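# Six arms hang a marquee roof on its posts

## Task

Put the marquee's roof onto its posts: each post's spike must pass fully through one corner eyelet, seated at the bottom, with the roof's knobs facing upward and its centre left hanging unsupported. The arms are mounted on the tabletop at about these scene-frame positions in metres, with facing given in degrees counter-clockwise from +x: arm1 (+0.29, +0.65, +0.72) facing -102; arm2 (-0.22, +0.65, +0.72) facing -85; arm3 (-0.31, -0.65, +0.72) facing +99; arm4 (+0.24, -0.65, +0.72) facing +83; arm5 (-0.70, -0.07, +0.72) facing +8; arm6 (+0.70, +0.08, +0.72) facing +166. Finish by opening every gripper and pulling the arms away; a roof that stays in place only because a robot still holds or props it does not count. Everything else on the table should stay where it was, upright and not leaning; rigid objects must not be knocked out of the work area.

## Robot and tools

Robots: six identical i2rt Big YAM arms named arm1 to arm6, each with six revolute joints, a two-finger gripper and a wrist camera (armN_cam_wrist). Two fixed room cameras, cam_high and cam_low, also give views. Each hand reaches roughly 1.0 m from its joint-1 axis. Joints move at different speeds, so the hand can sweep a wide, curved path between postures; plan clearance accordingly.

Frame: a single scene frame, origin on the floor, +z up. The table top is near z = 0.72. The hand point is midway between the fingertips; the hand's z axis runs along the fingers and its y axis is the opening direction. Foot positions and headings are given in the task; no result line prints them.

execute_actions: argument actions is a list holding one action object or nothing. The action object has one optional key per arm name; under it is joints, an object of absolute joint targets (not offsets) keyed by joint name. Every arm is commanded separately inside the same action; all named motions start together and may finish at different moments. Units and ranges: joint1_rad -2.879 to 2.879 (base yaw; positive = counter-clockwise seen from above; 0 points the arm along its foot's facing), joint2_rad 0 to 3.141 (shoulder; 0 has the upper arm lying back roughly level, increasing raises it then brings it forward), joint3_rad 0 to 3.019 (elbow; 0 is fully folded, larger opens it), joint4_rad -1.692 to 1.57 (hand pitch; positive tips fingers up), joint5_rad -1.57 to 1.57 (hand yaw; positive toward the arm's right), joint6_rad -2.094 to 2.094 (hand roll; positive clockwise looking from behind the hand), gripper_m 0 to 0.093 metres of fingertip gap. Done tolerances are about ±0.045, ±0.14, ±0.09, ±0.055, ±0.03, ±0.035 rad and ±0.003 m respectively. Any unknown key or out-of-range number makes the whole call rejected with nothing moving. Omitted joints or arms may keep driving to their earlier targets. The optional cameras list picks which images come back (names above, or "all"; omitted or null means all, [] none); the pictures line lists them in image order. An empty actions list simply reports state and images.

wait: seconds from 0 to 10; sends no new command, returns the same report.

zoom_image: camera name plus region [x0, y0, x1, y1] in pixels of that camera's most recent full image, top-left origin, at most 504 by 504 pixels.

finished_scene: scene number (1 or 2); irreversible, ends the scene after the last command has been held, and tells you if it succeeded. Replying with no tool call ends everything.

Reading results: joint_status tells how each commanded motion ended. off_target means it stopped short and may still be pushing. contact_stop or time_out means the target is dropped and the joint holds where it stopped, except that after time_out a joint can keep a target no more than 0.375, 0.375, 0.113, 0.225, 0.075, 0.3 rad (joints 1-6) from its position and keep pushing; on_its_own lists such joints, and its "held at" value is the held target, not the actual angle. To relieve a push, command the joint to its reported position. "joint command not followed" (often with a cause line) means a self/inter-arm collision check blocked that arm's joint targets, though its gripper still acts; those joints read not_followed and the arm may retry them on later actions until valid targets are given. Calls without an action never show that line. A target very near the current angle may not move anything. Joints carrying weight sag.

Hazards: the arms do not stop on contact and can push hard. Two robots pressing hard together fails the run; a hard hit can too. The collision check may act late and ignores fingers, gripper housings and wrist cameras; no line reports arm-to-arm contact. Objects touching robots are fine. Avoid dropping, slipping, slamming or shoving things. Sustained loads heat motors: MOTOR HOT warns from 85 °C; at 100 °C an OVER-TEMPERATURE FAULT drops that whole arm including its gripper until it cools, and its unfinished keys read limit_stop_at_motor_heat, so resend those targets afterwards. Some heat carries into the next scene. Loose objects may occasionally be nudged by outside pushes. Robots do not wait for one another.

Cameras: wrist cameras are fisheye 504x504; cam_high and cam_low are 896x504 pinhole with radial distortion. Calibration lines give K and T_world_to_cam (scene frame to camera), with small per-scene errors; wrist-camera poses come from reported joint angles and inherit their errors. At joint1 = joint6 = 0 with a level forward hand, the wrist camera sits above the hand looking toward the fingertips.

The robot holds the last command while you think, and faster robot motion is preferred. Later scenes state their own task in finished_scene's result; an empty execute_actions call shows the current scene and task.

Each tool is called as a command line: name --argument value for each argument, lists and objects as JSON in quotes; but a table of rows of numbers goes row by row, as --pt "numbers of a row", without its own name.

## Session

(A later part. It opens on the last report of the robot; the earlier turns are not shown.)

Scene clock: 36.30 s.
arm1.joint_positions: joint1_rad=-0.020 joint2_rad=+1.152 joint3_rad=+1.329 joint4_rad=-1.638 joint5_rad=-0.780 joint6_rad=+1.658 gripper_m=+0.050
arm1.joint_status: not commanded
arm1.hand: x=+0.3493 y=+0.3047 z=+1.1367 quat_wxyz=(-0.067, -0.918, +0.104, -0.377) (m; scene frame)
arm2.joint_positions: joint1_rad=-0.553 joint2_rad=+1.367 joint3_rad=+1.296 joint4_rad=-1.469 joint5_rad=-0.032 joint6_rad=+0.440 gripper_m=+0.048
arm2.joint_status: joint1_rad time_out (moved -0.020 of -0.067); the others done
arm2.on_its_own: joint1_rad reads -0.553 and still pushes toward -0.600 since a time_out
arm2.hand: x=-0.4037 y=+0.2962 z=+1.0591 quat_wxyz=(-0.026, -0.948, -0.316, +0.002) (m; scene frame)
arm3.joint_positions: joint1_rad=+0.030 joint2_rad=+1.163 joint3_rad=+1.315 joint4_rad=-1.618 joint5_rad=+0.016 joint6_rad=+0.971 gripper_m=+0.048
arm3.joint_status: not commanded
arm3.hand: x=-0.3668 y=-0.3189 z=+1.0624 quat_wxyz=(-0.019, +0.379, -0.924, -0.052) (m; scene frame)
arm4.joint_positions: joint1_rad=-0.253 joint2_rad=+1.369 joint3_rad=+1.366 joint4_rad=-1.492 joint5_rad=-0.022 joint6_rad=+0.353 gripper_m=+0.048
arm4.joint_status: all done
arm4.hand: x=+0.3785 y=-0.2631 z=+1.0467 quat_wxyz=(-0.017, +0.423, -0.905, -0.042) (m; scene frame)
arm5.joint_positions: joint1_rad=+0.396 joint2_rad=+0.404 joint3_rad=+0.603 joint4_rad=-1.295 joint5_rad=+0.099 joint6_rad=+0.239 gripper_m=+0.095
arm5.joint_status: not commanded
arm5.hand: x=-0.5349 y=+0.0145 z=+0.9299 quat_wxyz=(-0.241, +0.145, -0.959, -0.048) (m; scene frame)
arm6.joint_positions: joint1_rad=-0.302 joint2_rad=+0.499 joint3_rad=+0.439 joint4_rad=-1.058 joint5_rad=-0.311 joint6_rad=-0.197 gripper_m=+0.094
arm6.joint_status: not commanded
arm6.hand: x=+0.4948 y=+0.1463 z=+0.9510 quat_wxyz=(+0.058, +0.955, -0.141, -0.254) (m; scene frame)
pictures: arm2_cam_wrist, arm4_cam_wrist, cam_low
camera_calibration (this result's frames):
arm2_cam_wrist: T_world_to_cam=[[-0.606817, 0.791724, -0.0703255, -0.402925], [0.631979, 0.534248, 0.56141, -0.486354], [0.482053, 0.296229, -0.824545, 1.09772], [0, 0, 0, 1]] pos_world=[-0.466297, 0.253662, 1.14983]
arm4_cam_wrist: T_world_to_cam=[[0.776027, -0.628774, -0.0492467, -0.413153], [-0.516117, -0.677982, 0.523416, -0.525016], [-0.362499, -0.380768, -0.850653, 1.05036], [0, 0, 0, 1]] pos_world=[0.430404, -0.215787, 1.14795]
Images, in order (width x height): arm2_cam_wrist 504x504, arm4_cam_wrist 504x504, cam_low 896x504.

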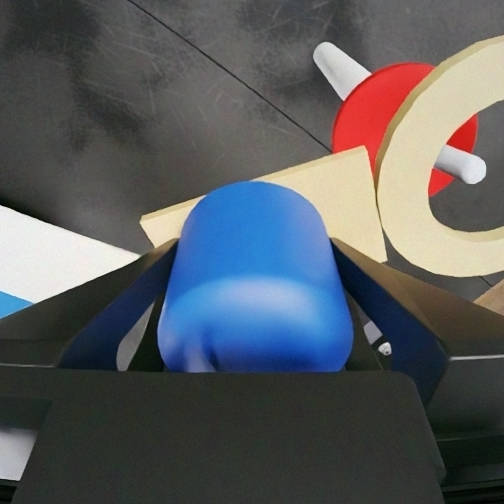

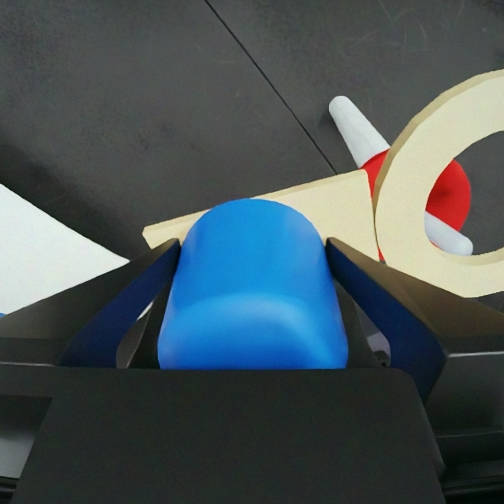

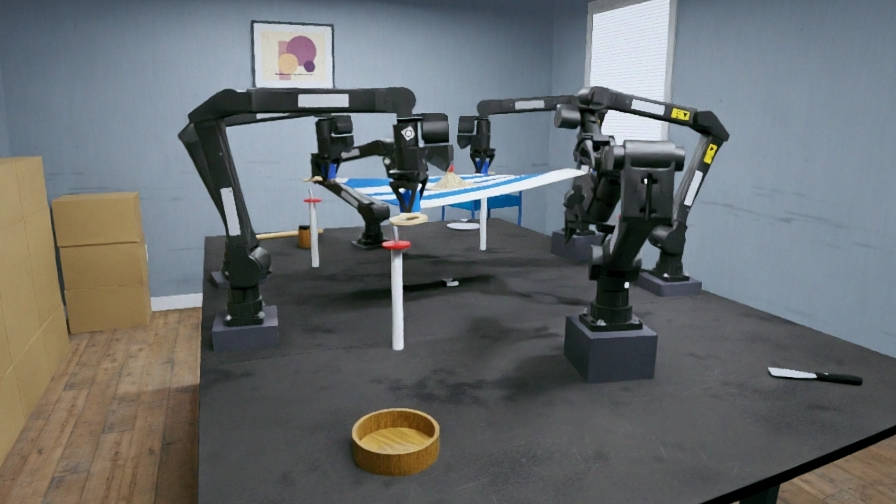

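execute_actions --actions '[{"arm1":{"joints":{"joint1_rad":-0.17,"joint2_rad":1.25,"joint3_rad":1.40}},"arm3":{"joints":{"joint1_rad":-0.12,"joint2_rad":1.26,"joint3_rad":1.40}}}]' --cameras '[]'

execute_actions --actions '[{"arm2":{"joints":{"joint3_rad":1.22,"joint4_rad":-1.40}},"arm4":{"joints":{"joint3_rad":1.29,"joint4_rad":-1.42}}}]' --cameras '["cam_low","arm2_cam_wrist","arm4_cam_wrist"]'

Scene clock: 37.53 s.
arm1.joint_positions: joint1_rad=-0.176 joint2_rad=+1.263 joint3_rad=+1.342 joint4_rad=-1.638 joint5_rad=-0.794 joint6_rad=+1.658 gripper_m=+0.050
arm1.joint_status: all done
arm1.hand: x=+0.2876 y=+0.2731 z=+1.1079 quat_wxyz=(-0.052, -0.902, +0.193, -0.383) (m; scene frame)
arm2.joint_positions: joint1_rad=-0.553 joint2_rad=+1.367 joint3_rad=+1.296 joint4_rad=-1.468 joint5_rad=-0.031 joint6_rad=+0.440 gripper_m=+0.048
arm2.joint_status: not commanded
arm2.on_its_own: joint1_rad reads -0.553 and still pushes toward -0.600 since a time_out
arm2.hand: x=-0.4040 y=+0.2960 z=+1.0591 quat_wxyz=(-0.026, -0.949, -0.316, +0.002) (m; scene frame)
arm3.joint_positions: joint1_rad=-0.121 joint2_rad=+1.273 joint3_rad=+1.350 joint4_rad=-1.618 joint5_rad=+0.002 joint6_rad=+0.971 gripper_m=+0.048
arm3.joint_status: all done
arm3.hand: x=-0.3195 y=-0.2877 z=+1.0401 quat_wxyz=(-0.006, +0.309, -0.951, -0.016) (m; scene frame)
arm4.joint_positions: joint1_rad=-0.253 joint2_rad=+1.369 joint3_rad=+1.366 joint4_rad=-1.490 joint5_rad=-0.024 joint6_rad=+0.353 gripper_m=+0.048
arm4.joint_status: not commanded
arm4.hand: x=+0.3785 y=-0.2626 z=+1.0467 quat_wxyz=(-0.017, +0.423, -0.905, -0.043) (m; scene frame)
arm5.joint_positions: joint1_rad=+0.396 joint2_rad=+0.404 joint3_rad=+0.603 joint4_rad=-1.295 joint5_rad=+0.099 joint6_rad=+0.239 gripper_m=+0.095
arm5.joint_status: not commanded
arm5.hand: x=-0.5349 y=+0.0145 z=+0.9299 quat_wxyz=(-0.241, +0.145, -0.959, -0.048) (m; scene frame)
arm6.joint_positions: joint1_rad=-0.302 joint2_rad=+0.499 joint3_rad=+0.439 joint4_rad=-1.058 joint5_rad=-0.311 joint6_rad=-0.197 gripper_m=+0.094
arm6.joint_status: not commanded
arm6.hand: x=+0.4948 y=+0.1463 z=+0.9510 quat_wxyz=(+0.058, +0.955, -0.141, -0.254) (m; scene frame)
pictures: none
No camera images: the call's "cameras" was empty. Leave "cameras" out to get every camera's image.

Scene clock: 38.33 s.
arm1.joint_positions: joint1_rad=-0.176 joint2_rad=+1.263 joint3_rad=+1.342 joint4_rad=-1.638 joint5_rad=-0.794 joint6_rad=+1.658 gripper_m=+0.050
arm1.joint_status: not commanded
arm1.hand: x=+0.2876 y=+0.2731 z=+1.1079 quat_wxyz=(-0.052, -0.902, +0.193, -0.383) (m; scene frame)
arm2.joint_positions: joint1_rad=-0.553 joint2_rad=+1.364 joint3_rad=+1.216 joint4_rad=-1.396 joint5_rad=-0.030 joint6_rad=+0.441 gripper_m=+0.048
arm2.joint_status: all done
arm2.on_its_own: joint1_rad reads -0.553 and still pushes toward -0.600 since a time_out
arm2.hand: x=-0.4013 y=+0.3009 z=+1.0294 quat_wxyz=(-0.024, -0.949, -0.315, +0.000) (m; scene frame)
arm3.joint_positions: joint1_rad=-0.121 joint2_rad=+1.273 joint3_rad=+1.350 joint4_rad=-1.618 joint5_rad=+0.002 joint6_rad=+0.971 gripper_m=+0.048
arm3.joint_status: not commanded
arm3.hand: x=-0.3195 y=-0.2877 z=+1.0401 quat_wxyz=(-0.006, +0.309, -0.951, -0.016) (m; scene frame)
arm4.joint_positions: joint1_rad=-0.253 joint2_rad=+1.349 joint3_rad=+1.319 joint4_rad=-1.424 joint5_rad=-0.019 joint6_rad=+0.356 gripper_m=+0.048
arm4.joint_status: all done
arm4.hand: x=+0.3796 y=-0.2611 z=+1.0369 quat_wxyz=(-0.032, +0.421, -0.905, -0.056) (m; scene frame)
arm5.joint_positions: joint1_rad=+0.396 joint2_rad=+0.404 joint3_rad=+0.603 joint4_rad=-1.295 joint5_rad=+0.099 joint6_rad=+0.239 gripper_m=+0.095
arm5.joint_status: not commanded
arm5.hand: x=-0.5349 y=+0.0145 z=+0.9299 quat_wxyz=(-0.241, +0.145, -0.959, -0.048) (m; scene frame)
arm6.joint_positions: joint1_rad=-0.302 joint2_rad=+0.499 joint3_rad=+0.439 joint4_rad=-1.058 joint5_rad=-0.311 joint6_rad=-0.197 gripper_m=+0.094
arm6.joint_status: not commanded
arm6.hand: x=+0.4948 y=+0.1463 z=+0.9510 quat_wxyz=(+0.058, +0.955, -0.141, -0.254) (m; scene frame)
pictures: arm2_cam_wrist, arm4_cam_wrist, cam_low
camera_calibration (this result's frames):
arm2_cam_wrist: T_world_to_cam=[[-0.605487, 0.793022, -0.0670992, -0.410418], [0.631915, 0.530303, 0.56521, -0.476458], [0.483807, 0.299826, -0.822214, 1.06797], [0, 0, 0, 1]] pos_world=[-0.464113, 0.257931, 1.11986]
arm4_cam_wrist: T_world_to_cam=[[0.77398, -0.630335, -0.0602723, -0.401455], [-0.527504, -0.694501, 0.489293, -0.482559], [-0.350278, -0.346909, -0.870034, 1.0675], [0, 0, 0, 1]] pos_world=[0.430087, -0.217864, 1.14068]
Images, in order (width x height): arm2_cam_wrist 504x504, arm4_cam_wrist 504x504, cam_low 896x504.

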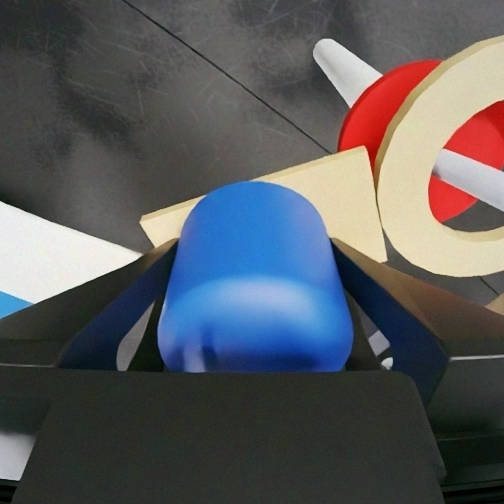

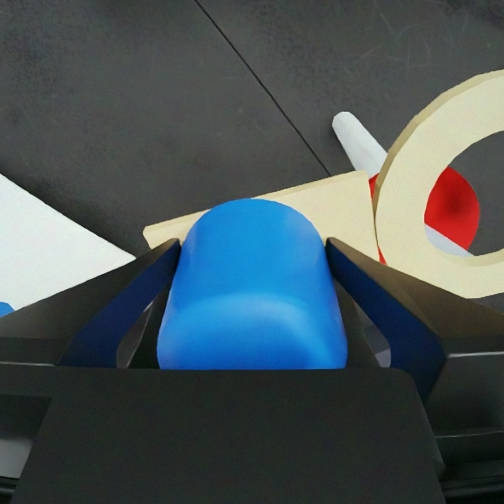

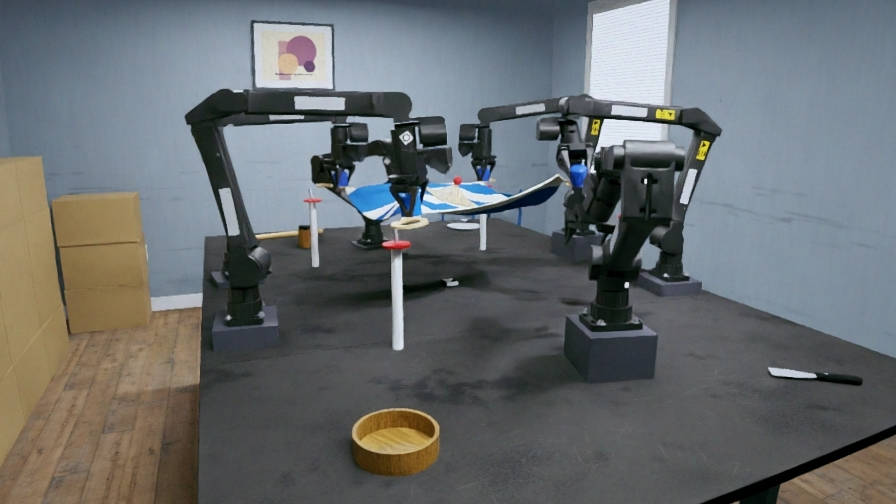

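execute_actions --actions '[{"arm4":{"joints":{"joint1_rad":-0.34,"joint2_rad":1.31,"joint3_rad":1.36,"joint4_rad":-1.5}},"arm2":{"joints":{"joint3_rad":1.17,"joint4_rad":-1.36}}}]' --cameras '["cam_low","arm4_cam_wrist"]'

zoom_image --camera "cam_low" --region '[280, 160, 520, 280]'

Scene clock: 40.80 s.
arm1.joint_positions: joint1_rad=-0.176 joint2_rad=+1.263 joint3_rad=+1.342 joint4_rad=-1.638 joint5_rad=-0.794 joint6_rad=+1.655 gripper_m=+0.050
arm1.joint_status: not commanded
arm1.hand: x=+0.2876 y=+0.2731 z=+1.1079 quat_wxyz=(-0.052, -0.902, +0.192, -0.382) (m; scene frame)
arm2.joint_positions: joint1_rad=-0.553 joint2_rad=+1.364 joint3_rad=+1.173 joint4_rad=-1.354 joint5_rad=-0.035 joint6_rad=+0.442 gripper_m=+0.048
arm2.joint_status: all done
arm2.on_its_own: joint1_rad reads -0.553 and still pushes toward -0.600 since a time_out
arm2.hand: x=-0.3991 y=+0.3031 z=+1.0134 quat_wxyz=(-0.026, -0.949, -0.315, -0.002) (m; scene frame)
arm3.joint_positions: joint1_rad=-0.121 joint2_rad=+1.273 joint3_rad=+1.350 joint4_rad=-1.618 joint5_rad=+0.002 joint6_rad=+0.971 gripper_m=+0.048
arm3.joint_status: not commanded
arm3.hand: x=-0.3195 y=-0.2877 z=+1.0401 quat_wxyz=(-0.006, +0.309, -0.951, -0.016) (m; scene frame)
arm4.joint_positions: joint1_rad=-0.295 joint2_rad=+1.333 joint3_rad=+1.319 joint4_rad=-1.475 joint5_rad=-0.031 joint6_rad=+0.357 gripper_m=+0.048
arm4.joint_status: all done
arm4.hand: x=+0.3889 y=-0.2800 z=+1.0416 quat_wxyz=(-0.016, +0.402, -0.914, -0.047) (m; scene frame)
arm5.joint_positions: joint1_rad=+0.396 joint2_rad=+0.404 joint3_rad=+0.603 joint4_rad=-1.295 joint5_rad=+0.099 joint6_rad=+0.239 gripper_m=+0.095
arm5.joint_status: not commanded
arm5.hand: x=-0.5349 y=+0.0145 z=+0.9299 quat_wxyz=(-0.241, +0.145, -0.959, -0.048) (m; scene frame)
arm6.joint_positions: joint1_rad=-0.302 joint2_rad=+0.499 joint3_rad=+0.439 joint4_rad=-1.058 joint5_rad=-0.311 joint6_rad=-0.197 gripper_m=+0.094
arm6.joint_status: not commanded
arm6.hand: x=+0.4948 y=+0.1463 z=+0.9510 quat_wxyz=(+0.058, +0.955, -0.141, -0.254) (m; scene frame)
pictures: arm4_cam_wrist, cam_low
camera_calibration (this result's frames):
arm4_cam_wrist: T_world_to_cam=[[0.745775, -0.66353, -0.0595629, -0.419313], [-0.543586, -0.657769, 0.521397, -0.510021], [-0.385141, -0.356467, -0.851233, 1.05955], [0, 0, 0, 1]] pos_world=[0.44355, -0.236006, 1.14287]
Images, in order (width x height): arm4_cam_wrist 504x504, cam_low 896x504.

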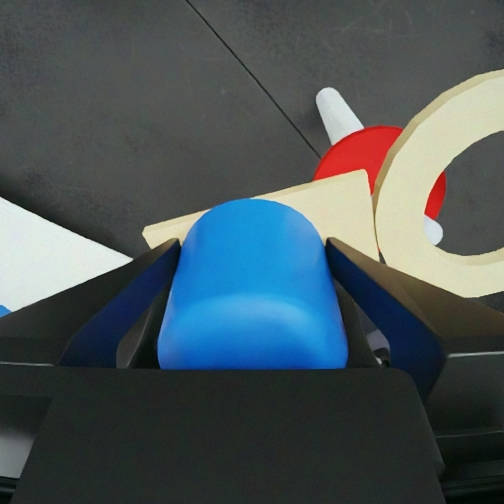

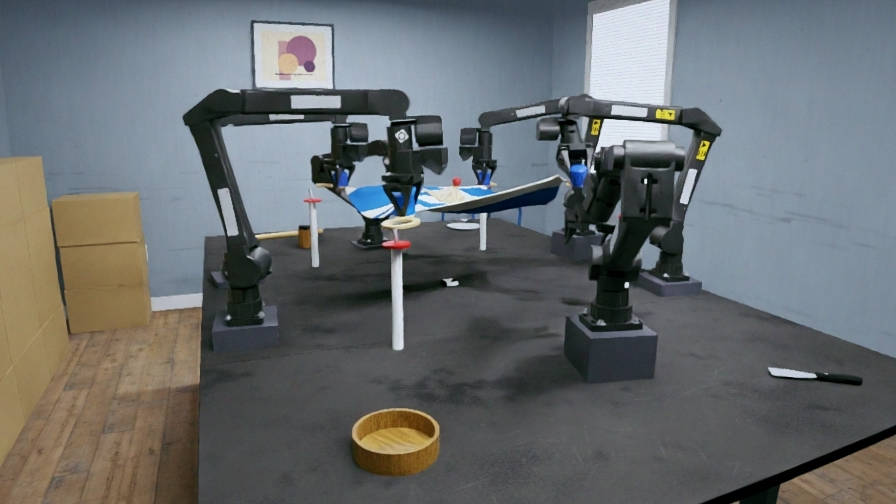

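Region (280, 160, 520, 280) of cam_low's 896x504 image, scaled by 2.100, with more detail than that image has.

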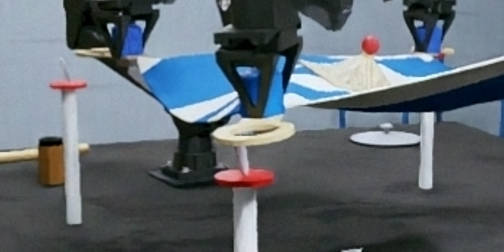

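execute_actions --actions '[{"arm4":{"joints":{"joint3_rad":1.22,"joint4_rad":-1.38}},"arm2":{"joints":{"gripper_m":0.093,"joint1_rad":-0.56}}}]' --cameras '["cam_low","arm4_cam_wrist","arm2_cam_wrist"]'

Scene clock: 41.83 s.
arm1.joint_positions: joint1_rad=-0.176 joint2_rad=+1.263 joint3_rad=+1.342 joint4_rad=-1.638 joint5_rad=-0.794 joint6_rad=+1.655 gripper_m=+0.050
arm1.joint_status: not commanded
arm1.hand: x=+0.2876 y=+0.2731 z=+1.1079 quat_wxyz=(-0.052, -0.902, +0.192, -0.382) (m; scene frame)
arm2.joint_positions: joint1_rad=-0.540 joint2_rad=+1.364 joint3_rad=+1.173 joint4_rad=-1.354 joint5_rad=-0.024 joint6_rad=+0.442 gripper_m=+0.093
arm2.joint_status: all done
arm2.hand: x=-0.3965 y=+0.3017 z=+1.0133 quat_wxyz=(-0.022, -0.947, -0.320, +0.002) (m; scene frame)
arm3.joint_positions: joint1_rad=-0.121 joint2_rad=+1.273 joint3_rad=+1.350 joint4_rad=-1.623 joint5_rad=+0.002 joint6_rad=+0.975 gripper_m=+0.048
arm3.joint_status: not commanded
arm3.hand: x=-0.3194 y=-0.2889 z=+1.0401 quat_wxyz=(-0.005, +0.307, -0.951, -0.014) (m; scene frame)
arm4.joint_positions: joint1_rad=-0.296 joint2_rad=+1.295 joint3_rad=+1.262 joint4_rad=-1.378 joint5_rad=-0.022 joint6_rad=+0.358 gripper_m=+0.048
arm4.joint_status: all done
arm4.hand: x=+0.3922 y=-0.2770 z=+1.0355 quat_wxyz=(-0.047, +0.400, -0.913, -0.071) (m; scene frame)
arm5.joint_positions: joint1_rad=+0.396 joint2_rad=+0.404 joint3_rad=+0.603 joint4_rad=-1.295 joint5_rad=+0.099 joint6_rad=+0.239 gripper_m=+0.095
arm5.joint_status: not commanded
arm5.hand: x=-0.5349 y=+0.0145 z=+0.9299 quat_wxyz=(-0.241, +0.145, -0.959, -0.048) (m; scene frame)
arm6.joint_positions: joint1_rad=-0.302 joint2_rad=+0.499 joint3_rad=+0.439 joint4_rad=-1.058 joint5_rad=-0.311 joint6_rad=-0.197 gripper_m=+0.094
arm6.joint_status: not commanded
arm6.hand: x=+0.4948 y=+0.1463 z=+0.9510 quat_wxyz=(+0.058, +0.955, -0.141, -0.254) (m; scene frame)
pictures: arm2_cam_wrist, arm4_cam_wrist, cam_low
camera_calibration (this result's frames):
arm2_cam_wrist: T_world_to_cam=[[-0.614737, 0.786382, -0.0608364, -0.417298], [0.629396, 0.535575, 0.563046, -0.471221], [0.475352, 0.307835, -0.824183, 1.04836], [0, 0, 0, 1]] pos_world=[-0.458284, 0.257808, 1.10397]
arm4_cam_wrist: T_world_to_cam=[[0.74536, -0.662149, -0.0774441, -0.401018], [-0.564753, -0.688874, 0.454431, -0.434015], [-0.35425, -0.294978, -0.887409, 1.09914], [0, 0, 0, 1]] pos_world=[0.44316, -0.240295, 1.14156]
Images, in order (width x height): arm2_cam_wrist 504x504, arm4_cam_wrist 504x504, cam_low 896x504.

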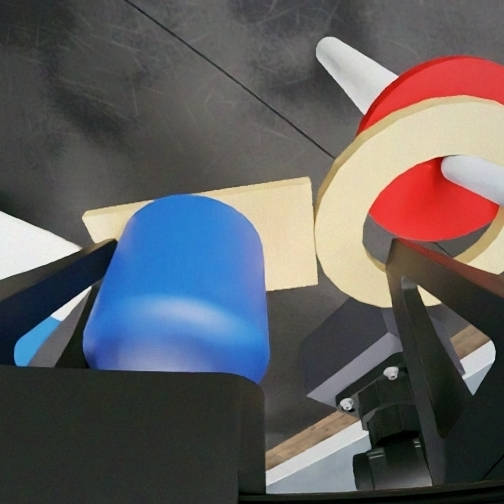

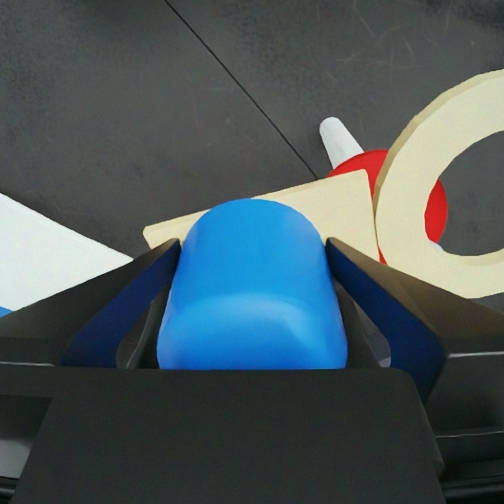

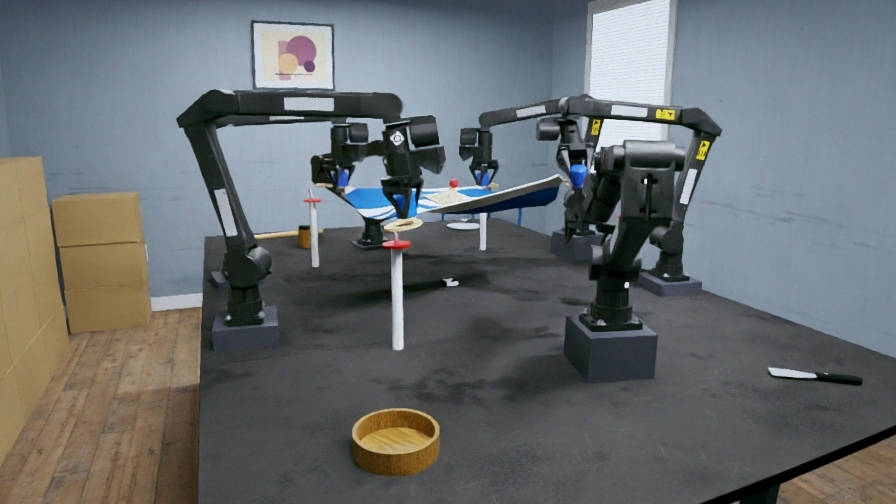

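execute_actions --actions '[{"arm4":{"joints":{"joint1_rad":-0.23,"joint2_rad":1.30,"joint3_rad":1.36,"joint4_rad":-1.5}},"arm2":{"joints":{"joint3_rad":1.5,"joint4_rad":-1.6}}}]' --cameras '["arm4_cam_wrist"]'

Scene clock: 43.60 s.
arm1.joint_positions: joint1_rad=-0.176 joint2_rad=+1.263 joint3_rad=+1.342 joint4_rad=-1.638 joint5_rad=-0.795 joint6_rad=+1.652 gripper_m=+0.050
arm1.joint_status: not commanded
arm1.hand: x=+0.2877 y=+0.2731 z=+1.1080 quat_wxyz=(-0.053, -0.902, +0.190, -0.383) (m; scene frame)
arm2.joint_positions: joint1_rad=-0.549 joint2_rad=+1.342 joint3_rad=+1.463 joint4_rad=-1.586 joint5_rad=-0.002 joint6_rad=+0.442 gripper_m=+0.093
arm2.joint_status: all done
arm2.hand: x=-0.4099 y=+0.2924 z=+1.1326 quat_wxyz=(-0.041, -0.947, -0.316, +0.038) (m; scene frame)
arm3.joint_positions: joint1_rad=-0.121 joint2_rad=+1.273 joint3_rad=+1.350 joint4_rad=-1.626 joint5_rad=+0.002 joint6_rad=+0.980 gripper_m=+0.048
arm3.joint_status: not commanded
arm3.hand: x=-0.3194 y=-0.2896 z=+1.0401 quat_wxyz=(-0.004, +0.305, -0.952, -0.012) (m; scene frame)
arm4.joint_positions: joint1_rad=-0.216 joint2_rad=+1.295 joint3_rad=+1.309 joint4_rad=-1.481 joint5_rad=-0.014 joint6_rad=+0.358 gripper_m=+0.048
arm4.joint_status: all done
arm4.hand: x=+0.3591 y=-0.2794 z=+1.0521 quat_wxyz=(-0.029, +0.437, -0.898, -0.050) (m; scene frame)
arm5.joint_positions: joint1_rad=+0.396 joint2_rad=+0.404 joint3_rad=+0.603 joint4_rad=-1.295 joint5_rad=+0.099 joint6_rad=+0.239 gripper_m=+0.095
arm5.joint_status: not commanded
arm5.hand: x=-0.5349 y=+0.0145 z=+0.9299 quat_wxyz=(-0.241, +0.145, -0.959, -0.048) (m; scene frame)
arm6.joint_positions: joint1_rad=-0.302 joint2_rad=+0.499 joint3_rad=+0.439 joint4_rad=-1.058 joint5_rad=-0.311 joint6_rad=-0.197 gripper_m=+0.094
arm6.joint_status: not commanded
arm6.hand: x=+0.4948 y=+0.1463 z=+0.9510 quat_wxyz=(+0.058, +0.955, -0.141, -0.254) (m; scene frame)
pictures: arm4_cam_wrist
camera_calibration (this result's frames):
arm4_cam_wrist: T_world_to_cam=[[0.795201, -0.604174, -0.0512803, -0.405901], [-0.504171, -0.705816, 0.497629, -0.533815], [-0.336849, -0.369861, -0.865873, 1.05161], [0, 0, 0, 1]] pos_world=[0.407871, -0.233062, 1.15538]
Images, in order (width x height): arm4_cam_wrist 504x504.

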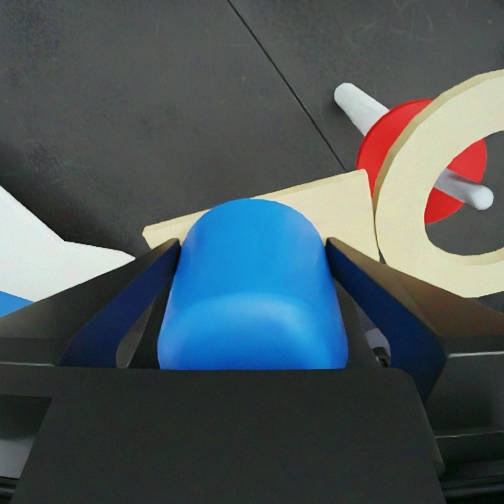

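execute_actions --actions '[{"arm4":{"joints":{"joint2_rad":1.30,"joint3_rad":1.18,"joint4_rad":-1.50}},"arm2":{"joints":{"joint1_rad":-0.3,"joint2_rad":0.6,"joint3_rad":0.7,"joint4_rad":-1.3}}}]' --cameras '["arm4_cam_wrist","cam_low"]'

Scene clock: 45.33 s.
arm1.joint_positions: joint1_rad=-0.175 joint2_rad=+1.263 joint3_rad=+1.342 joint4_rad=-1.638 joint5_rad=-0.797 joint6_rad=+1.640 gripper_m=+0.050
arm1.joint_status: not commanded
arm1.hand: x=+0.2882 y=+0.2731 z=+1.1082 quat_wxyz=(-0.055, -0.903, +0.185, -0.383) (m; scene frame)
arm2.joint_positions: joint1_rad=-0.296 joint2_rad=+0.606 joint3_rad=+0.693 joint4_rad=-1.319 joint5_rad=-0.001 joint6_rad=+0.442 gripper_m=+0.093
arm2.joint_status: all done
arm2.hand: x=-0.2689 y=+0.4459 z=+1.0190 quat_wxyz=(-0.135, -0.888, -0.427, +0.107) (m; scene frame)
arm3.joint_positions: joint1_rad=-0.121 joint2_rad=+1.273 joint3_rad=+1.350 joint4_rad=-1.626 joint5_rad=+0.002 joint6_rad=+0.980 gripper_m=+0.048
arm3.joint_status: not commanded
arm3.hand: x=-0.3194 y=-0.2896 z=+1.0401 quat_wxyz=(-0.004, +0.305, -0.952, -0.012) (m; scene frame)
arm4.joint_positions: joint1_rad=-0.216 joint2_rad=+1.299 joint3_rad=+1.191 joint4_rad=-1.479 joint5_rad=-0.016 joint6_rad=+0.361 gripper_m=+0.048
arm4.joint_status: all done
arm4.hand: x=+0.3491 y=-0.3077 z=+1.0039 quat_wxyz=(+0.014, +0.436, -0.900, -0.007) (m; scene frame)
arm5.joint_positions: joint1_rad=+0.396 joint2_rad=+0.404 joint3_rad=+0.603 joint4_rad=-1.295 joint5_rad=+0.099 joint6_rad=+0.239 gripper_m=+0.095
arm5.joint_status: not commanded
arm5.hand: x=-0.5349 y=+0.0145 z=+0.9299 quat_wxyz=(-0.241, +0.145, -0.959, -0.048) (m; scene frame)
arm6.joint_positions: joint1_rad=-0.302 joint2_rad=+0.499 joint3_rad=+0.439 joint4_rad=-1.058 joint5_rad=-0.311 joint6_rad=-0.197 gripper_m=+0.094
arm6.joint_status: not commanded
arm6.hand: x=+0.4948 y=+0.1463 z=+0.9510 quat_wxyz=(+0.058, +0.955, -0.141, -0.254) (m; scene frame)
pictures: arm4_cam_wrist, cam_low
camera_calibration (this result's frames):
arm4_cam_wrist: T_world_to_cam=[[0.793157, -0.608897, -0.0120667, -0.457653], [-0.483985, -0.642224, 0.594397, -0.619463], [-0.369676, -0.46561, -0.804081, 0.916021], [0, 0, 0, 1]] pos_world=[0.401811, -0.249989, 1.09924]
Images, in order (width x height): arm4_cam_wrist 504x504, cam_low 896x504.

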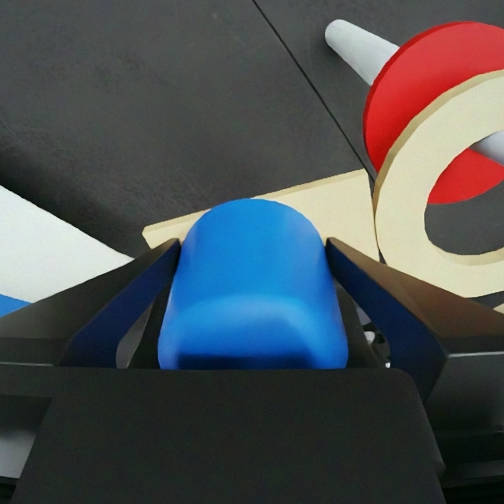

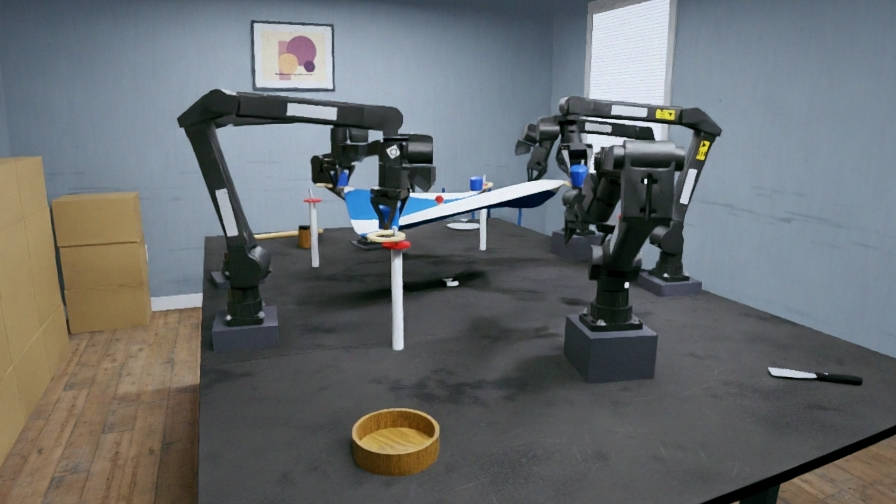

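execute_actions --actions '[{"arm4":{"joints":{"joint3_rad":1.36,"joint4_rad":-1.60}}}]' --cameras '[]'

execute_actions --actions '[{"arm4":{"joints":{"joint2_rad":1.38,"joint3_rad":1.42}}}]' --cameras '["arm4_cam_wrist","cam_low"]'

Scene clock: 47.43 s.
arm1.joint_positions: joint1_rad=-0.175 joint2_rad=+1.263 joint3_rad=+1.342 joint4_rad=-1.638 joint5_rad=-0.797 joint6_rad=+1.640 gripper_m=+0.050
arm1.joint_status: not commanded
arm1.hand: x=+0.2882 y=+0.2731 z=+1.1082 quat_wxyz=(-0.055, -0.903, +0.185, -0.383) (m; scene frame)
arm2.joint_positions: joint1_rad=-0.296 joint2_rad=+0.606 joint3_rad=+0.693 joint4_rad=-1.319 joint5_rad=-0.001 joint6_rad=+0.442 gripper_m=+0.093
arm2.joint_status: not commanded
arm2.hand: x=-0.2689 y=+0.4459 z=+1.0190 quat_wxyz=(-0.135, -0.888, -0.427, +0.107) (m; scene frame)
arm3.joint_positions: joint1_rad=-0.121 joint2_rad=+1.273 joint3_rad=+1.350 joint4_rad=-1.626 joint5_rad=+0.002 joint6_rad=+0.980 gripper_m=+0.048
arm3.joint_status: not commanded
arm3.hand: x=-0.3194 y=-0.2896 z=+1.0401 quat_wxyz=(-0.004, +0.305, -0.952, -0.012) (m; scene frame)
arm4.joint_positions: joint1_rad=-0.216 joint2_rad=+1.304 joint3_rad=+1.321 joint4_rad=-1.572 joint5_rad=-0.017 joint6_rad=+0.363 gripper_m=+0.048
arm4.joint_status: all done
arm4.hand: x=+0.3531 y=-0.2966 z=+1.0522 quat_wxyz=(+0.003, +0.435, -0.900, -0.019) (m; scene frame)
arm5.joint_positions: joint1_rad=+0.396 joint2_rad=+0.404 joint3_rad=+0.603 joint4_rad=-1.295 joint5_rad=+0.099 joint6_rad=+0.239 gripper_m=+0.095
arm5.joint_status: not commanded
arm5.hand: x=-0.5349 y=+0.0145 z=+0.9299 quat_wxyz=(-0.241, +0.145, -0.959, -0.048) (m; scene frame)
arm6.joint_positions: joint1_rad=-0.302 joint2_rad=+0.499 joint3_rad=+0.439 joint4_rad=-1.058 joint5_rad=-0.311 joint6_rad=-0.197 gripper_m=+0.094
arm6.joint_status: not commanded
arm6.hand: x=+0.4948 y=+0.1463 z=+0.9510 quat_wxyz=(+0.058, +0.955, -0.141, -0.254) (m; scene frame)
pictures: none
No camera images: the call's "cameras" was empty. Leave "cameras" out to get every camera's image.

Scene clock: 48.27 s.
arm1.joint_positions: joint1_rad=-0.175 joint2_rad=+1.263 joint3_rad=+1.342 joint4_rad=-1.638 joint5_rad=-0.797 joint6_rad=+1.640 gripper_m=+0.050
arm1.joint_status: not commanded
arm1.hand: x=+0.2882 y=+0.2731 z=+1.1082 quat_wxyz=(-0.055, -0.903, +0.185, -0.383) (m; scene frame)
arm2.joint_positions: joint1_rad=-0.296 joint2_rad=+0.606 joint3_rad=+0.693 joint4_rad=-1.319 joint5_rad=-0.001 joint6_rad=+0.442 gripper_m=+0.093
arm2.joint_status: not commanded
arm2.hand: x=-0.2689 y=+0.4459 z=+1.0190 quat_wxyz=(-0.135, -0.888, -0.427, +0.107) (m; scene frame)
arm3.joint_positions: joint1_rad=-0.121 joint2_rad=+1.273 joint3_rad=+1.350 joint4_rad=-1.626 joint5_rad=+0.002 joint6_rad=+0.980 gripper_m=+0.048
arm3.joint_status: not commanded
arm3.hand: x=-0.3194 y=-0.2896 z=+1.0401 quat_wxyz=(-0.004, +0.305, -0.952, -0.012) (m; scene frame)
arm4.joint_positions: joint1_rad=-0.216 joint2_rad=+1.380 joint3_rad=+1.369 joint4_rad=-1.578 joint5_rad=-0.016 joint6_rad=+0.363 gripper_m=+0.048
arm4.joint_status: all done
arm4.hand: x=+0.3595 y=-0.2767 z=+1.0431 quat_wxyz=(+0.014, +0.436, -0.900, -0.006) (m; scene frame)
arm5.joint_positions: joint1_rad=+0.396 joint2_rad=+0.404 joint3_rad=+0.603 joint4_rad=-1.295 joint5_rad=+0.099 joint6_rad=+0.239 gripper_m=+0.095
arm5.joint_status: not commanded
arm5.hand: x=-0.5349 y=+0.0145 z=+0.9299 quat_wxyz=(-0.241, +0.145, -0.959, -0.048) (m; scene frame)
arm6.joint_positions: joint1_rad=-0.302 joint2_rad=+0.499 joint3_rad=+0.439 joint4_rad=-1.058 joint5_rad=-0.311 joint6_rad=-0.197 gripper_m=+0.094
arm6.joint_status: not commanded
arm6.hand: x=+0.4948 y=+0.1463 z=+0.9510 quat_wxyz=(+0.058, +0.955, -0.141, -0.254) (m; scene frame)
pictures: arm4_cam_wrist, cam_low
camera_calibration (this result's frames):
arm4_cam_wrist: T_world_to_cam=[[0.792235, -0.610108, -0.011516, -0.447122], [-0.484676, -0.640601, 0.595583, -0.61842], [-0.370747, -0.46626, -0.803212, 0.965019], [0, 0, 0, 1]] pos_world=[0.412269, -0.219004, 1.13829]
Images, in order (width x height): arm4_cam_wrist 504x504, cam_low 896x504.

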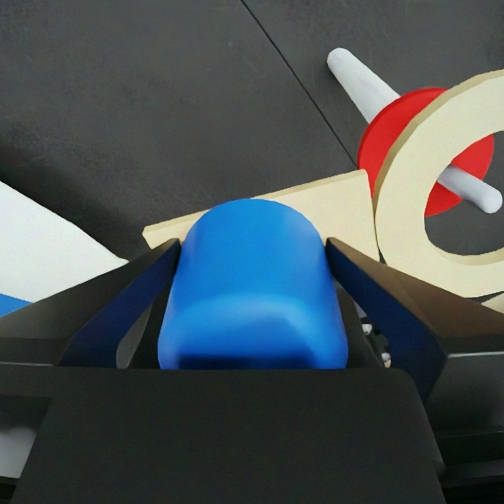

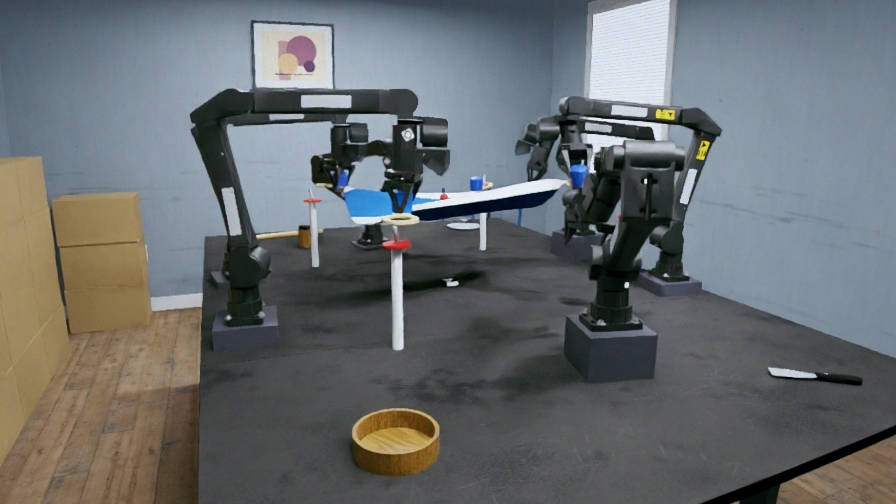

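Aligned, level. Descend.

execute_actions --actions '[{"arm4":{"joints":{"joint3_rad":1.29,"joint4_rad":-1.49}}}]' --cameras '["arm4_cam_wrist","cam_low"]'

Scene clock: 49.23 s.
arm1.joint_positions: joint1_rad=-0.175 joint2_rad=+1.263 joint3_rad=+1.342 joint4_rad=-1.638 joint5_rad=-0.797 joint6_rad=+1.640 gripper_m=+0.050
arm1.joint_status: not commanded
arm1.hand: x=+0.2882 y=+0.2731 z=+1.1082 quat_wxyz=(-0.055, -0.903, +0.185, -0.383) (m; scene frame)
arm2.joint_positions: joint1_rad=-0.296 joint2_rad=+0.606 joint3_rad=+0.693 joint4_rad=-1.319 joint5_rad=-0.001 joint6_rad=+0.442 gripper_m=+0.093
arm2.joint_status: not commanded
arm2.hand: x=-0.2689 y=+0.4459 z=+1.0190 quat_wxyz=(-0.135, -0.888, -0.427, +0.107) (m; scene frame)
arm3.joint_positions: joint1_rad=-0.121 joint2_rad=+1.273 joint3_rad=+1.350 joint4_rad=-1.626 joint5_rad=+0.002 joint6_rad=+0.980 gripper_m=+0.048
arm3.joint_status: not commanded
arm3.hand: x=-0.3194 y=-0.2896 z=+1.0401 quat_wxyz=(-0.004, +0.305, -0.952, -0.012) (m; scene frame)
arm4.joint_positions: joint1_rad=-0.216 joint2_rad=+1.380 joint3_rad=+1.294 joint4_rad=-1.491 joint5_rad=-0.011 joint6_rad=+0.363 gripper_m=+0.048
arm4.joint_status: all done
arm4.hand: x=+0.3605 y=-0.2751 z=+1.0141 quat_wxyz=(+0.008, +0.435, -0.900, -0.009) (m; scene frame)
arm5.joint_positions: joint1_rad=+0.396 joint2_rad=+0.404 joint3_rad=+0.603 joint4_rad=-1.295 joint5_rad=+0.099 joint6_rad=+0.239 gripper_m=+0.095
arm5.joint_status: not commanded
arm5.hand: x=-0.5349 y=+0.0145 z=+0.9299 quat_wxyz=(-0.241, +0.145, -0.959, -0.048) (m; scene frame)
arm6.joint_positions: joint1_rad=-0.302 joint2_rad=+0.499 joint3_rad=+0.439 joint4_rad=-1.058 joint5_rad=-0.311 joint6_rad=-0.197 gripper_m=+0.094
arm6.joint_status: not commanded
arm6.hand: x=+0.4948 y=+0.1463 z=+0.9510 quat_wxyz=(+0.058, +0.955, -0.141, -0.254) (m; scene frame)
pictures: arm4_cam_wrist, cam_low
camera_calibration (this result's frames):
arm4_cam_wrist: T_world_to_cam=[[0.792013, -0.610407, -0.0109064, -0.447875], [-0.489905, -0.646117, 0.585257, -0.588765], [-0.364291, -0.458188, -0.810775, 0.950433], [0, 0, 0, 1]] pos_world=[0.412518, -0.218321, 1.11028]
Images, in order (width x height): arm4_cam_wrist 504x504, cam_low 896x504.

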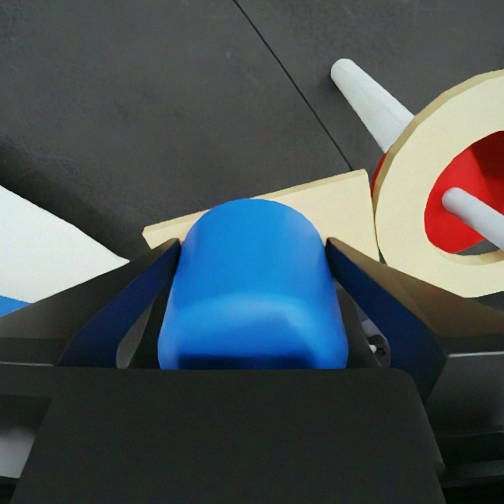

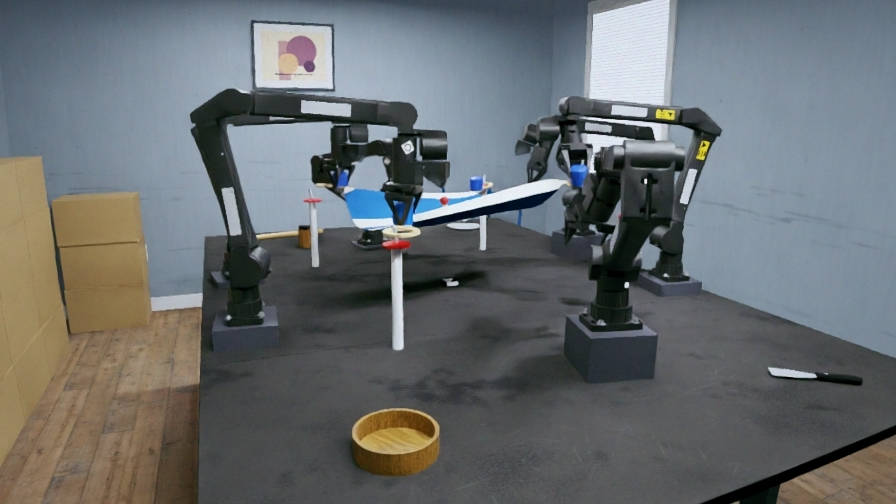

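execute_actions --actions '[{"arm4":{"joints":{"gripper_m":0.093}},"arm3":{"joints":{"joint1_rad":0.03,"joint2_rad":1.16,"joint3_rad":1.32}}}]' --cameras '[]'

execute_actions --actions '[{"arm4":{"joints":{"joint3_rad":1.55,"joint4_rad":-1.65}}}]' --cameras '[]'

execute_actions --actions '[{"arm4":{"joints":{"joint2_rad":0.6,"joint3_rad":0.75,"joint4_rad":-1.3}}}]' --cameras '["cam_high","cam_low"]'

zoom_image --camera "cam_high" --region '[300, 290, 460, 410]'

zoom_image --camera "cam_low" --region '[270, 150, 430, 270]'

Scene clock: 50.53 s.
arm1.joint_positions: joint1_rad=-0.175 joint2_rad=+1.263 joint3_rad=+1.342 joint4_rad=-1.638 joint5_rad=-0.797 joint6_rad=+1.640 gripper_m=+0.050
arm1.joint_status: not commanded
arm1.hand: x=+0.2882 y=+0.2731 z=+1.1082 quat_wxyz=(-0.055, -0.903, +0.185, -0.383) (m; scene frame)
arm2.joint_positions: joint1_rad=-0.296 joint2_rad=+0.606 joint3_rad=+0.693 joint4_rad=-1.319 joint5_rad=-0.001 joint6_rad=+0.442 gripper_m=+0.093
arm2.joint_status: not commanded
arm2.hand: x=-0.2689 y=+0.4459 z=+1.0190 quat_wxyz=(-0.135, -0.888, -0.427, +0.107) (m; scene frame)
arm3.joint_positions: joint1_rad=+0.031 joint2_rad=+1.157 joint3_rad=+1.331 joint4_rad=-1.626 joint5_rad=+0.003 joint6_rad=+0.980 gripper_m=+0.048
arm3.joint_status: all done
arm3.hand: x=-0.3693 y=-0.3195 z=+1.0700 quat_wxyz=(-0.014, +0.375, -0.925, -0.059) (m; scene frame)
arm4.joint_positions: joint1_rad=-0.216 joint2_rad=+1.380 joint3_rad=+1.294 joint4_rad=-1.491 joint5_rad=-0.004 joint6_rad=+0.363 gripper_m=+0.093
arm4.joint_status: all done
arm4.hand: x=+0.3616 y=-0.2755 z=+1.0140 quat_wxyz=(+0.006, +0.435, -0.900, -0.006) (m; scene frame)
arm5.joint_positions: joint1_rad=+0.396 joint2_rad=+0.404 joint3_rad=+0.603 joint4_rad=-1.295 joint5_rad=+0.099 joint6_rad=+0.239 gripper_m=+0.095
arm5.joint_status: not commanded
arm5.hand: x=-0.5349 y=+0.0145 z=+0.9299 quat_wxyz=(-0.241, +0.145, -0.959, -0.048) (m; scene frame)
arm6.joint_positions: joint1_rad=-0.302 joint2_rad=+0.499 joint3_rad=+0.439 joint4_rad=-1.058 joint5_rad=-0.311 joint6_rad=-0.197 gripper_m=+0.094
arm6.joint_status: not commanded
arm6.hand: x=+0.4948 y=+0.1463 z=+0.9510 quat_wxyz=(+0.058, +0.955, -0.141, -0.254) (m; scene frame)
pictures: none
No camera images: the call's "cameras" was empty. Leave "cameras" out to get every camera's image.

Scene clock: 51.53 s.
arm1.joint_positions: joint1_rad=-0.175 joint2_rad=+1.263 joint3_rad=+1.342 joint4_rad=-1.638 joint5_rad=-0.797 joint6_rad=+1.640 gripper_m=+0.050
arm1.joint_status: not commanded
arm1.hand: x=+0.2882 y=+0.2731 z=+1.1082 quat_wxyz=(-0.055, -0.903, +0.185, -0.383) (m; scene frame)
arm2.joint_positions: joint1_rad=-0.296 joint2_rad=+0.606 joint3_rad=+0.693 joint4_rad=-1.319 joint5_rad=-0.001 joint6_rad=+0.442 gripper_m=+0.093
arm2.joint_status: not commanded
arm2.hand: x=-0.2689 y=+0.4459 z=+1.0190 quat_wxyz=(-0.135, -0.888, -0.427, +0.107) (m; scene frame)
arm3.joint_positions: joint1_rad=+0.031 joint2_rad=+1.157 joint3_rad=+1.331 joint4_rad=-1.626 joint5_rad=+0.003 joint6_rad=+0.980 gripper_m=+0.048
arm3.joint_status: not commanded
arm3.hand: x=-0.3693 y=-0.3195 z=+1.0700 quat_wxyz=(-0.014, +0.375, -0.925, -0.059) (m; scene frame)
arm4.joint_positions: joint1_rad=-0.216 joint2_rad=+1.375 joint3_rad=+1.513 joint4_rad=-1.639 joint5_rad=-0.003 joint6_rad=+0.363 gripper_m=+0.093
arm4.joint_status: all done
arm4.hand: x=+0.3670 y=-0.2625 z=+1.1005 quat_wxyz=(-0.021, +0.435, -0.900, -0.034) (m; scene frame)
arm5.joint_positions: joint1_rad=+0.396 joint2_rad=+0.404 joint3_rad=+0.603 joint4_rad=-1.295 joint5_rad=+0.099 joint6_rad=+0.239 gripper_m=+0.095
arm5.joint_status: not commanded
arm5.hand: x=-0.5349 y=+0.0145 z=+0.9299 quat_wxyz=(-0.241, +0.145, -0.959, -0.048) (m; scene frame)
arm6.joint_positions: joint1_rad=-0.302 joint2_rad=+0.499 joint3_rad=+0.439 joint4_rad=-1.058 joint5_rad=-0.311 joint6_rad=-0.197 gripper_m=+0.094
arm6.joint_status: not commanded
arm6.hand: x=+0.4948 y=+0.1463 z=+0.9510 quat_wxyz=(+0.058, +0.955, -0.141, -0.254) (m; scene frame)
pictures: none
No camera images: the call's "cameras" was empty. Leave "cameras" out to get every camera's image.

Scene clock: 53.00 s.
arm1.joint_positions: joint1_rad=-0.175 joint2_rad=+1.263 joint3_rad=+1.342 joint4_rad=-1.638 joint5_rad=-0.797 joint6_rad=+1.640 gripper_m=+0.050
arm1.joint_status: not commanded
arm1.hand: x=+0.2882 y=+0.2731 z=+1.1082 quat_wxyz=(-0.055, -0.903, +0.185, -0.383) (m; scene frame)
arm2.joint_positions: joint1_rad=-0.296 joint2_rad=+0.606 joint3_rad=+0.693 joint4_rad=-1.319 joint5_rad=-0.001 joint6_rad=+0.442 gripper_m=+0.093
arm2.joint_status: not commanded
arm2.hand: x=-0.2689 y=+0.4459 z=+1.0190 quat_wxyz=(-0.135, -0.888, -0.427, +0.107) (m; scene frame)
arm3.joint_positions: joint1_rad=+0.031 joint2_rad=+1.157 joint3_rad=+1.331 joint4_rad=-1.626 joint5_rad=+0.003 joint6_rad=+0.980 gripper_m=+0.048
arm3.joint_status: not commanded
arm3.hand: x=-0.3693 y=-0.3195 z=+1.0700 quat_wxyz=(-0.014, +0.375, -0.925, -0.059) (m; scene frame)
arm4.joint_positions: joint1_rad=-0.216 joint2_rad=+0.608 joint3_rad=+0.756 joint4_rad=-1.315 joint5_rad=-0.003 joint6_rad=+0.363 gripper_m=+0.093
arm4.joint_status: all done
arm4.hand: x=+0.3099 y=-0.4389 z=+1.0092 quat_wxyz=(-0.135, +0.425, -0.882, -0.154) (m; scene frame)
arm5.joint_positions: joint1_rad=+0.396 joint2_rad=+0.404 joint3_rad=+0.603 joint4_rad=-1.295 joint5_rad=+0.099 joint6_rad=+0.239 gripper_m=+0.095
arm5.joint_status: not commanded
arm5.hand: x=-0.5349 y=+0.0145 z=+0.9299 quat_wxyz=(-0.241, +0.145, -0.959, -0.048) (m; scene frame)
arm6.joint_positions: joint1_rad=-0.302 joint2_rad=+0.499 joint3_rad=+0.439 joint4_rad=-1.058 joint5_rad=-0.311 joint6_rad=-0.197 gripper_m=+0.094
arm6.joint_status: not commanded
arm6.hand: x=+0.4948 y=+0.1463 z=+0.9510 quat_wxyz=(+0.058, +0.955, -0.141, -0.254) (m; scene frame)
pictures: cam_high, cam_low
Images, in order (width x height): cam_high 896x504, cam_low 896x504.

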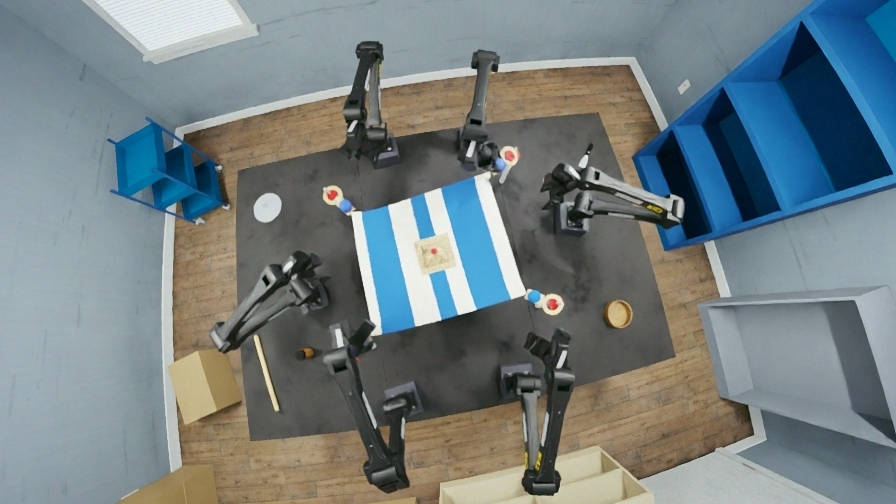

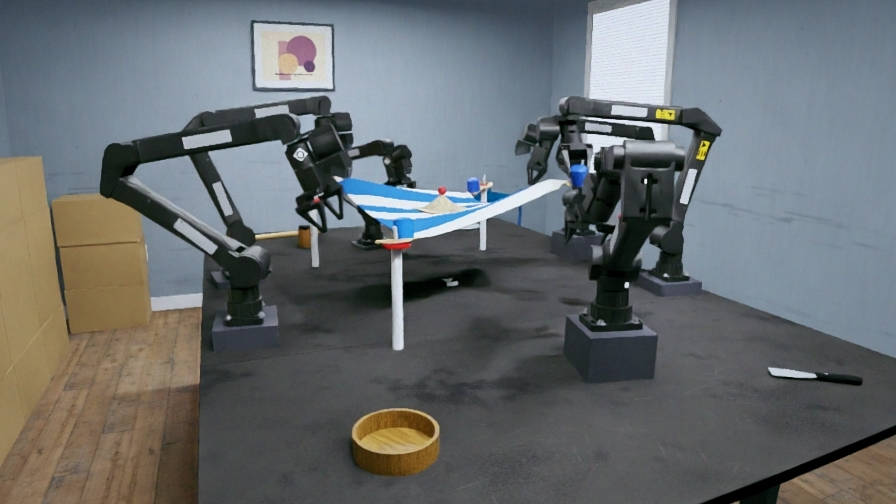

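Region (300, 290, 460, 410) of cam_high's 896x504 image, scaled by 3.150, with more detail than that image has; it fills the top 378 rows of this view, and the rest is white.

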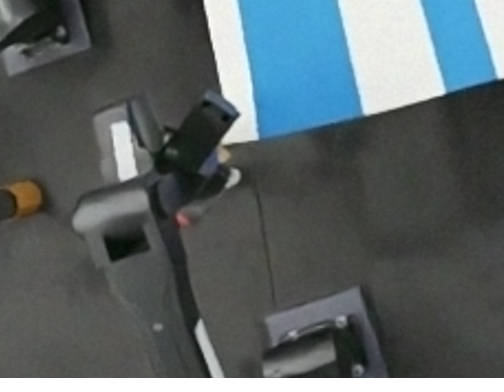

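Region (270, 150, 430, 270) of cam_low's 896x504 image, scaled by 3.150, with more detail than that image has; it fills the top 378 rows of this view, and the rest is white.

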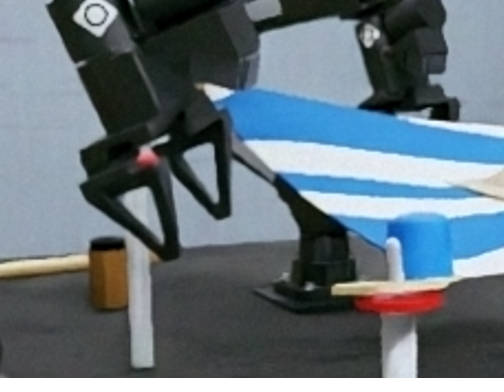

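execute_actions --actions '[{"arm4":{"joints":{"joint1_rad":-1.2}}}]' --cameras '["cam_low"]'

zoom_image --camera "cam_low" --region '[270, 150, 430, 270]'

Scene clock: 71.03 s.
arm1.joint_positions: joint1_rad=-0.175 joint2_rad=+1.263 joint3_rad=+1.342 joint4_rad=-1.638 joint5_rad=-0.797 joint6_rad=+1.640 gripper_m=+0.050
arm1.joint_status: not commanded
arm1.hand: x=+0.2882 y=+0.2731 z=+1.1082 quat_wxyz=(-0.055, -0.903, +0.185, -0.383) (m; scene frame)
arm2.joint_positions: joint1_rad=-0.296 joint2_rad=+0.606 joint3_rad=+0.693 joint4_rad=-1.319 joint5_rad=-0.001 joint6_rad=+0.442 gripper_m=+0.093
arm2.joint_status: not commanded
arm2.hand: x=-0.2689 y=+0.4459 z=+1.0190 quat_wxyz=(-0.135, -0.888, -0.427, +0.107) (m; scene frame)
arm3.joint_positions: joint1_rad=+0.031 joint2_rad=+1.157 joint3_rad=+1.331 joint4_rad=-1.626 joint5_rad=+0.003 joint6_rad=+0.980 gripper_m=+0.048
arm3.joint_status: not commanded
arm3.hand: x=-0.3693 y=-0.3195 z=+1.0700 quat_wxyz=(-0.014, +0.375, -0.925, -0.059) (m; scene frame)
arm4.joint_positions: joint1_rad=-1.189 joint2_rad=+0.608 joint3_rad=+0.756 joint4_rad=-1.313 joint5_rad=-0.001 joint6_rad=+0.363 gripper_m=+0.093
arm4.joint_status: all done
arm4.hand: x=+0.4575 y=-0.5885 z=+1.0061 quat_wxyz=(-0.185, -0.036, -0.979, -0.071) (m; scene frame)
arm5.joint_positions: joint1_rad=+0.396 joint2_rad=+0.404 joint3_rad=+0.603 joint4_rad=-1.295 joint5_rad=+0.099 joint6_rad=+0.239 gripper_m=+0.095
arm5.joint_status: not commanded
arm5.hand: x=-0.5349 y=+0.0145 z=+0.9299 quat_wxyz=(-0.241, +0.145, -0.959, -0.048) (m; scene frame)
arm6.joint_positions: joint1_rad=-0.302 joint2_rad=+0.499 joint3_rad=+0.439 joint4_rad=-1.058 joint5_rad=-0.311 joint6_rad=-0.197 gripper_m=+0.094
arm6.joint_status: not commanded
arm6.hand: x=+0.4948 y=+0.1463 z=+0.9510 quat_wxyz=(+0.058, +0.955, -0.141, -0.254) (m; scene frame)
pictures: cam_low
Images, in order (width x height): cam_low 896x504.

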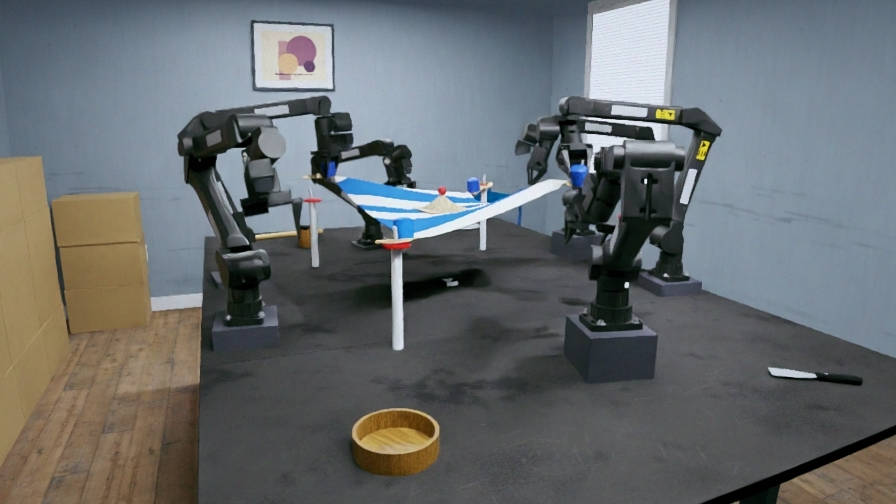

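Region (270, 150, 430, 270) of cam_low's 896x504 image, scaled by 3.150, with more detail than that image has; it fills the top 378 rows of this view, and the rest is white.

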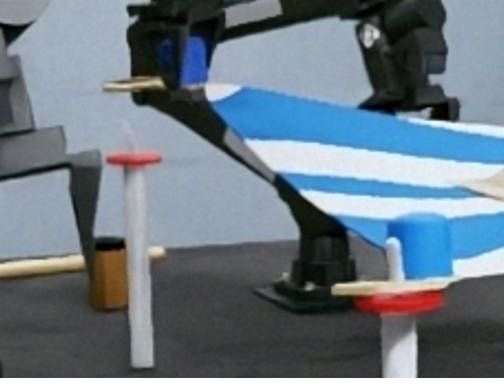

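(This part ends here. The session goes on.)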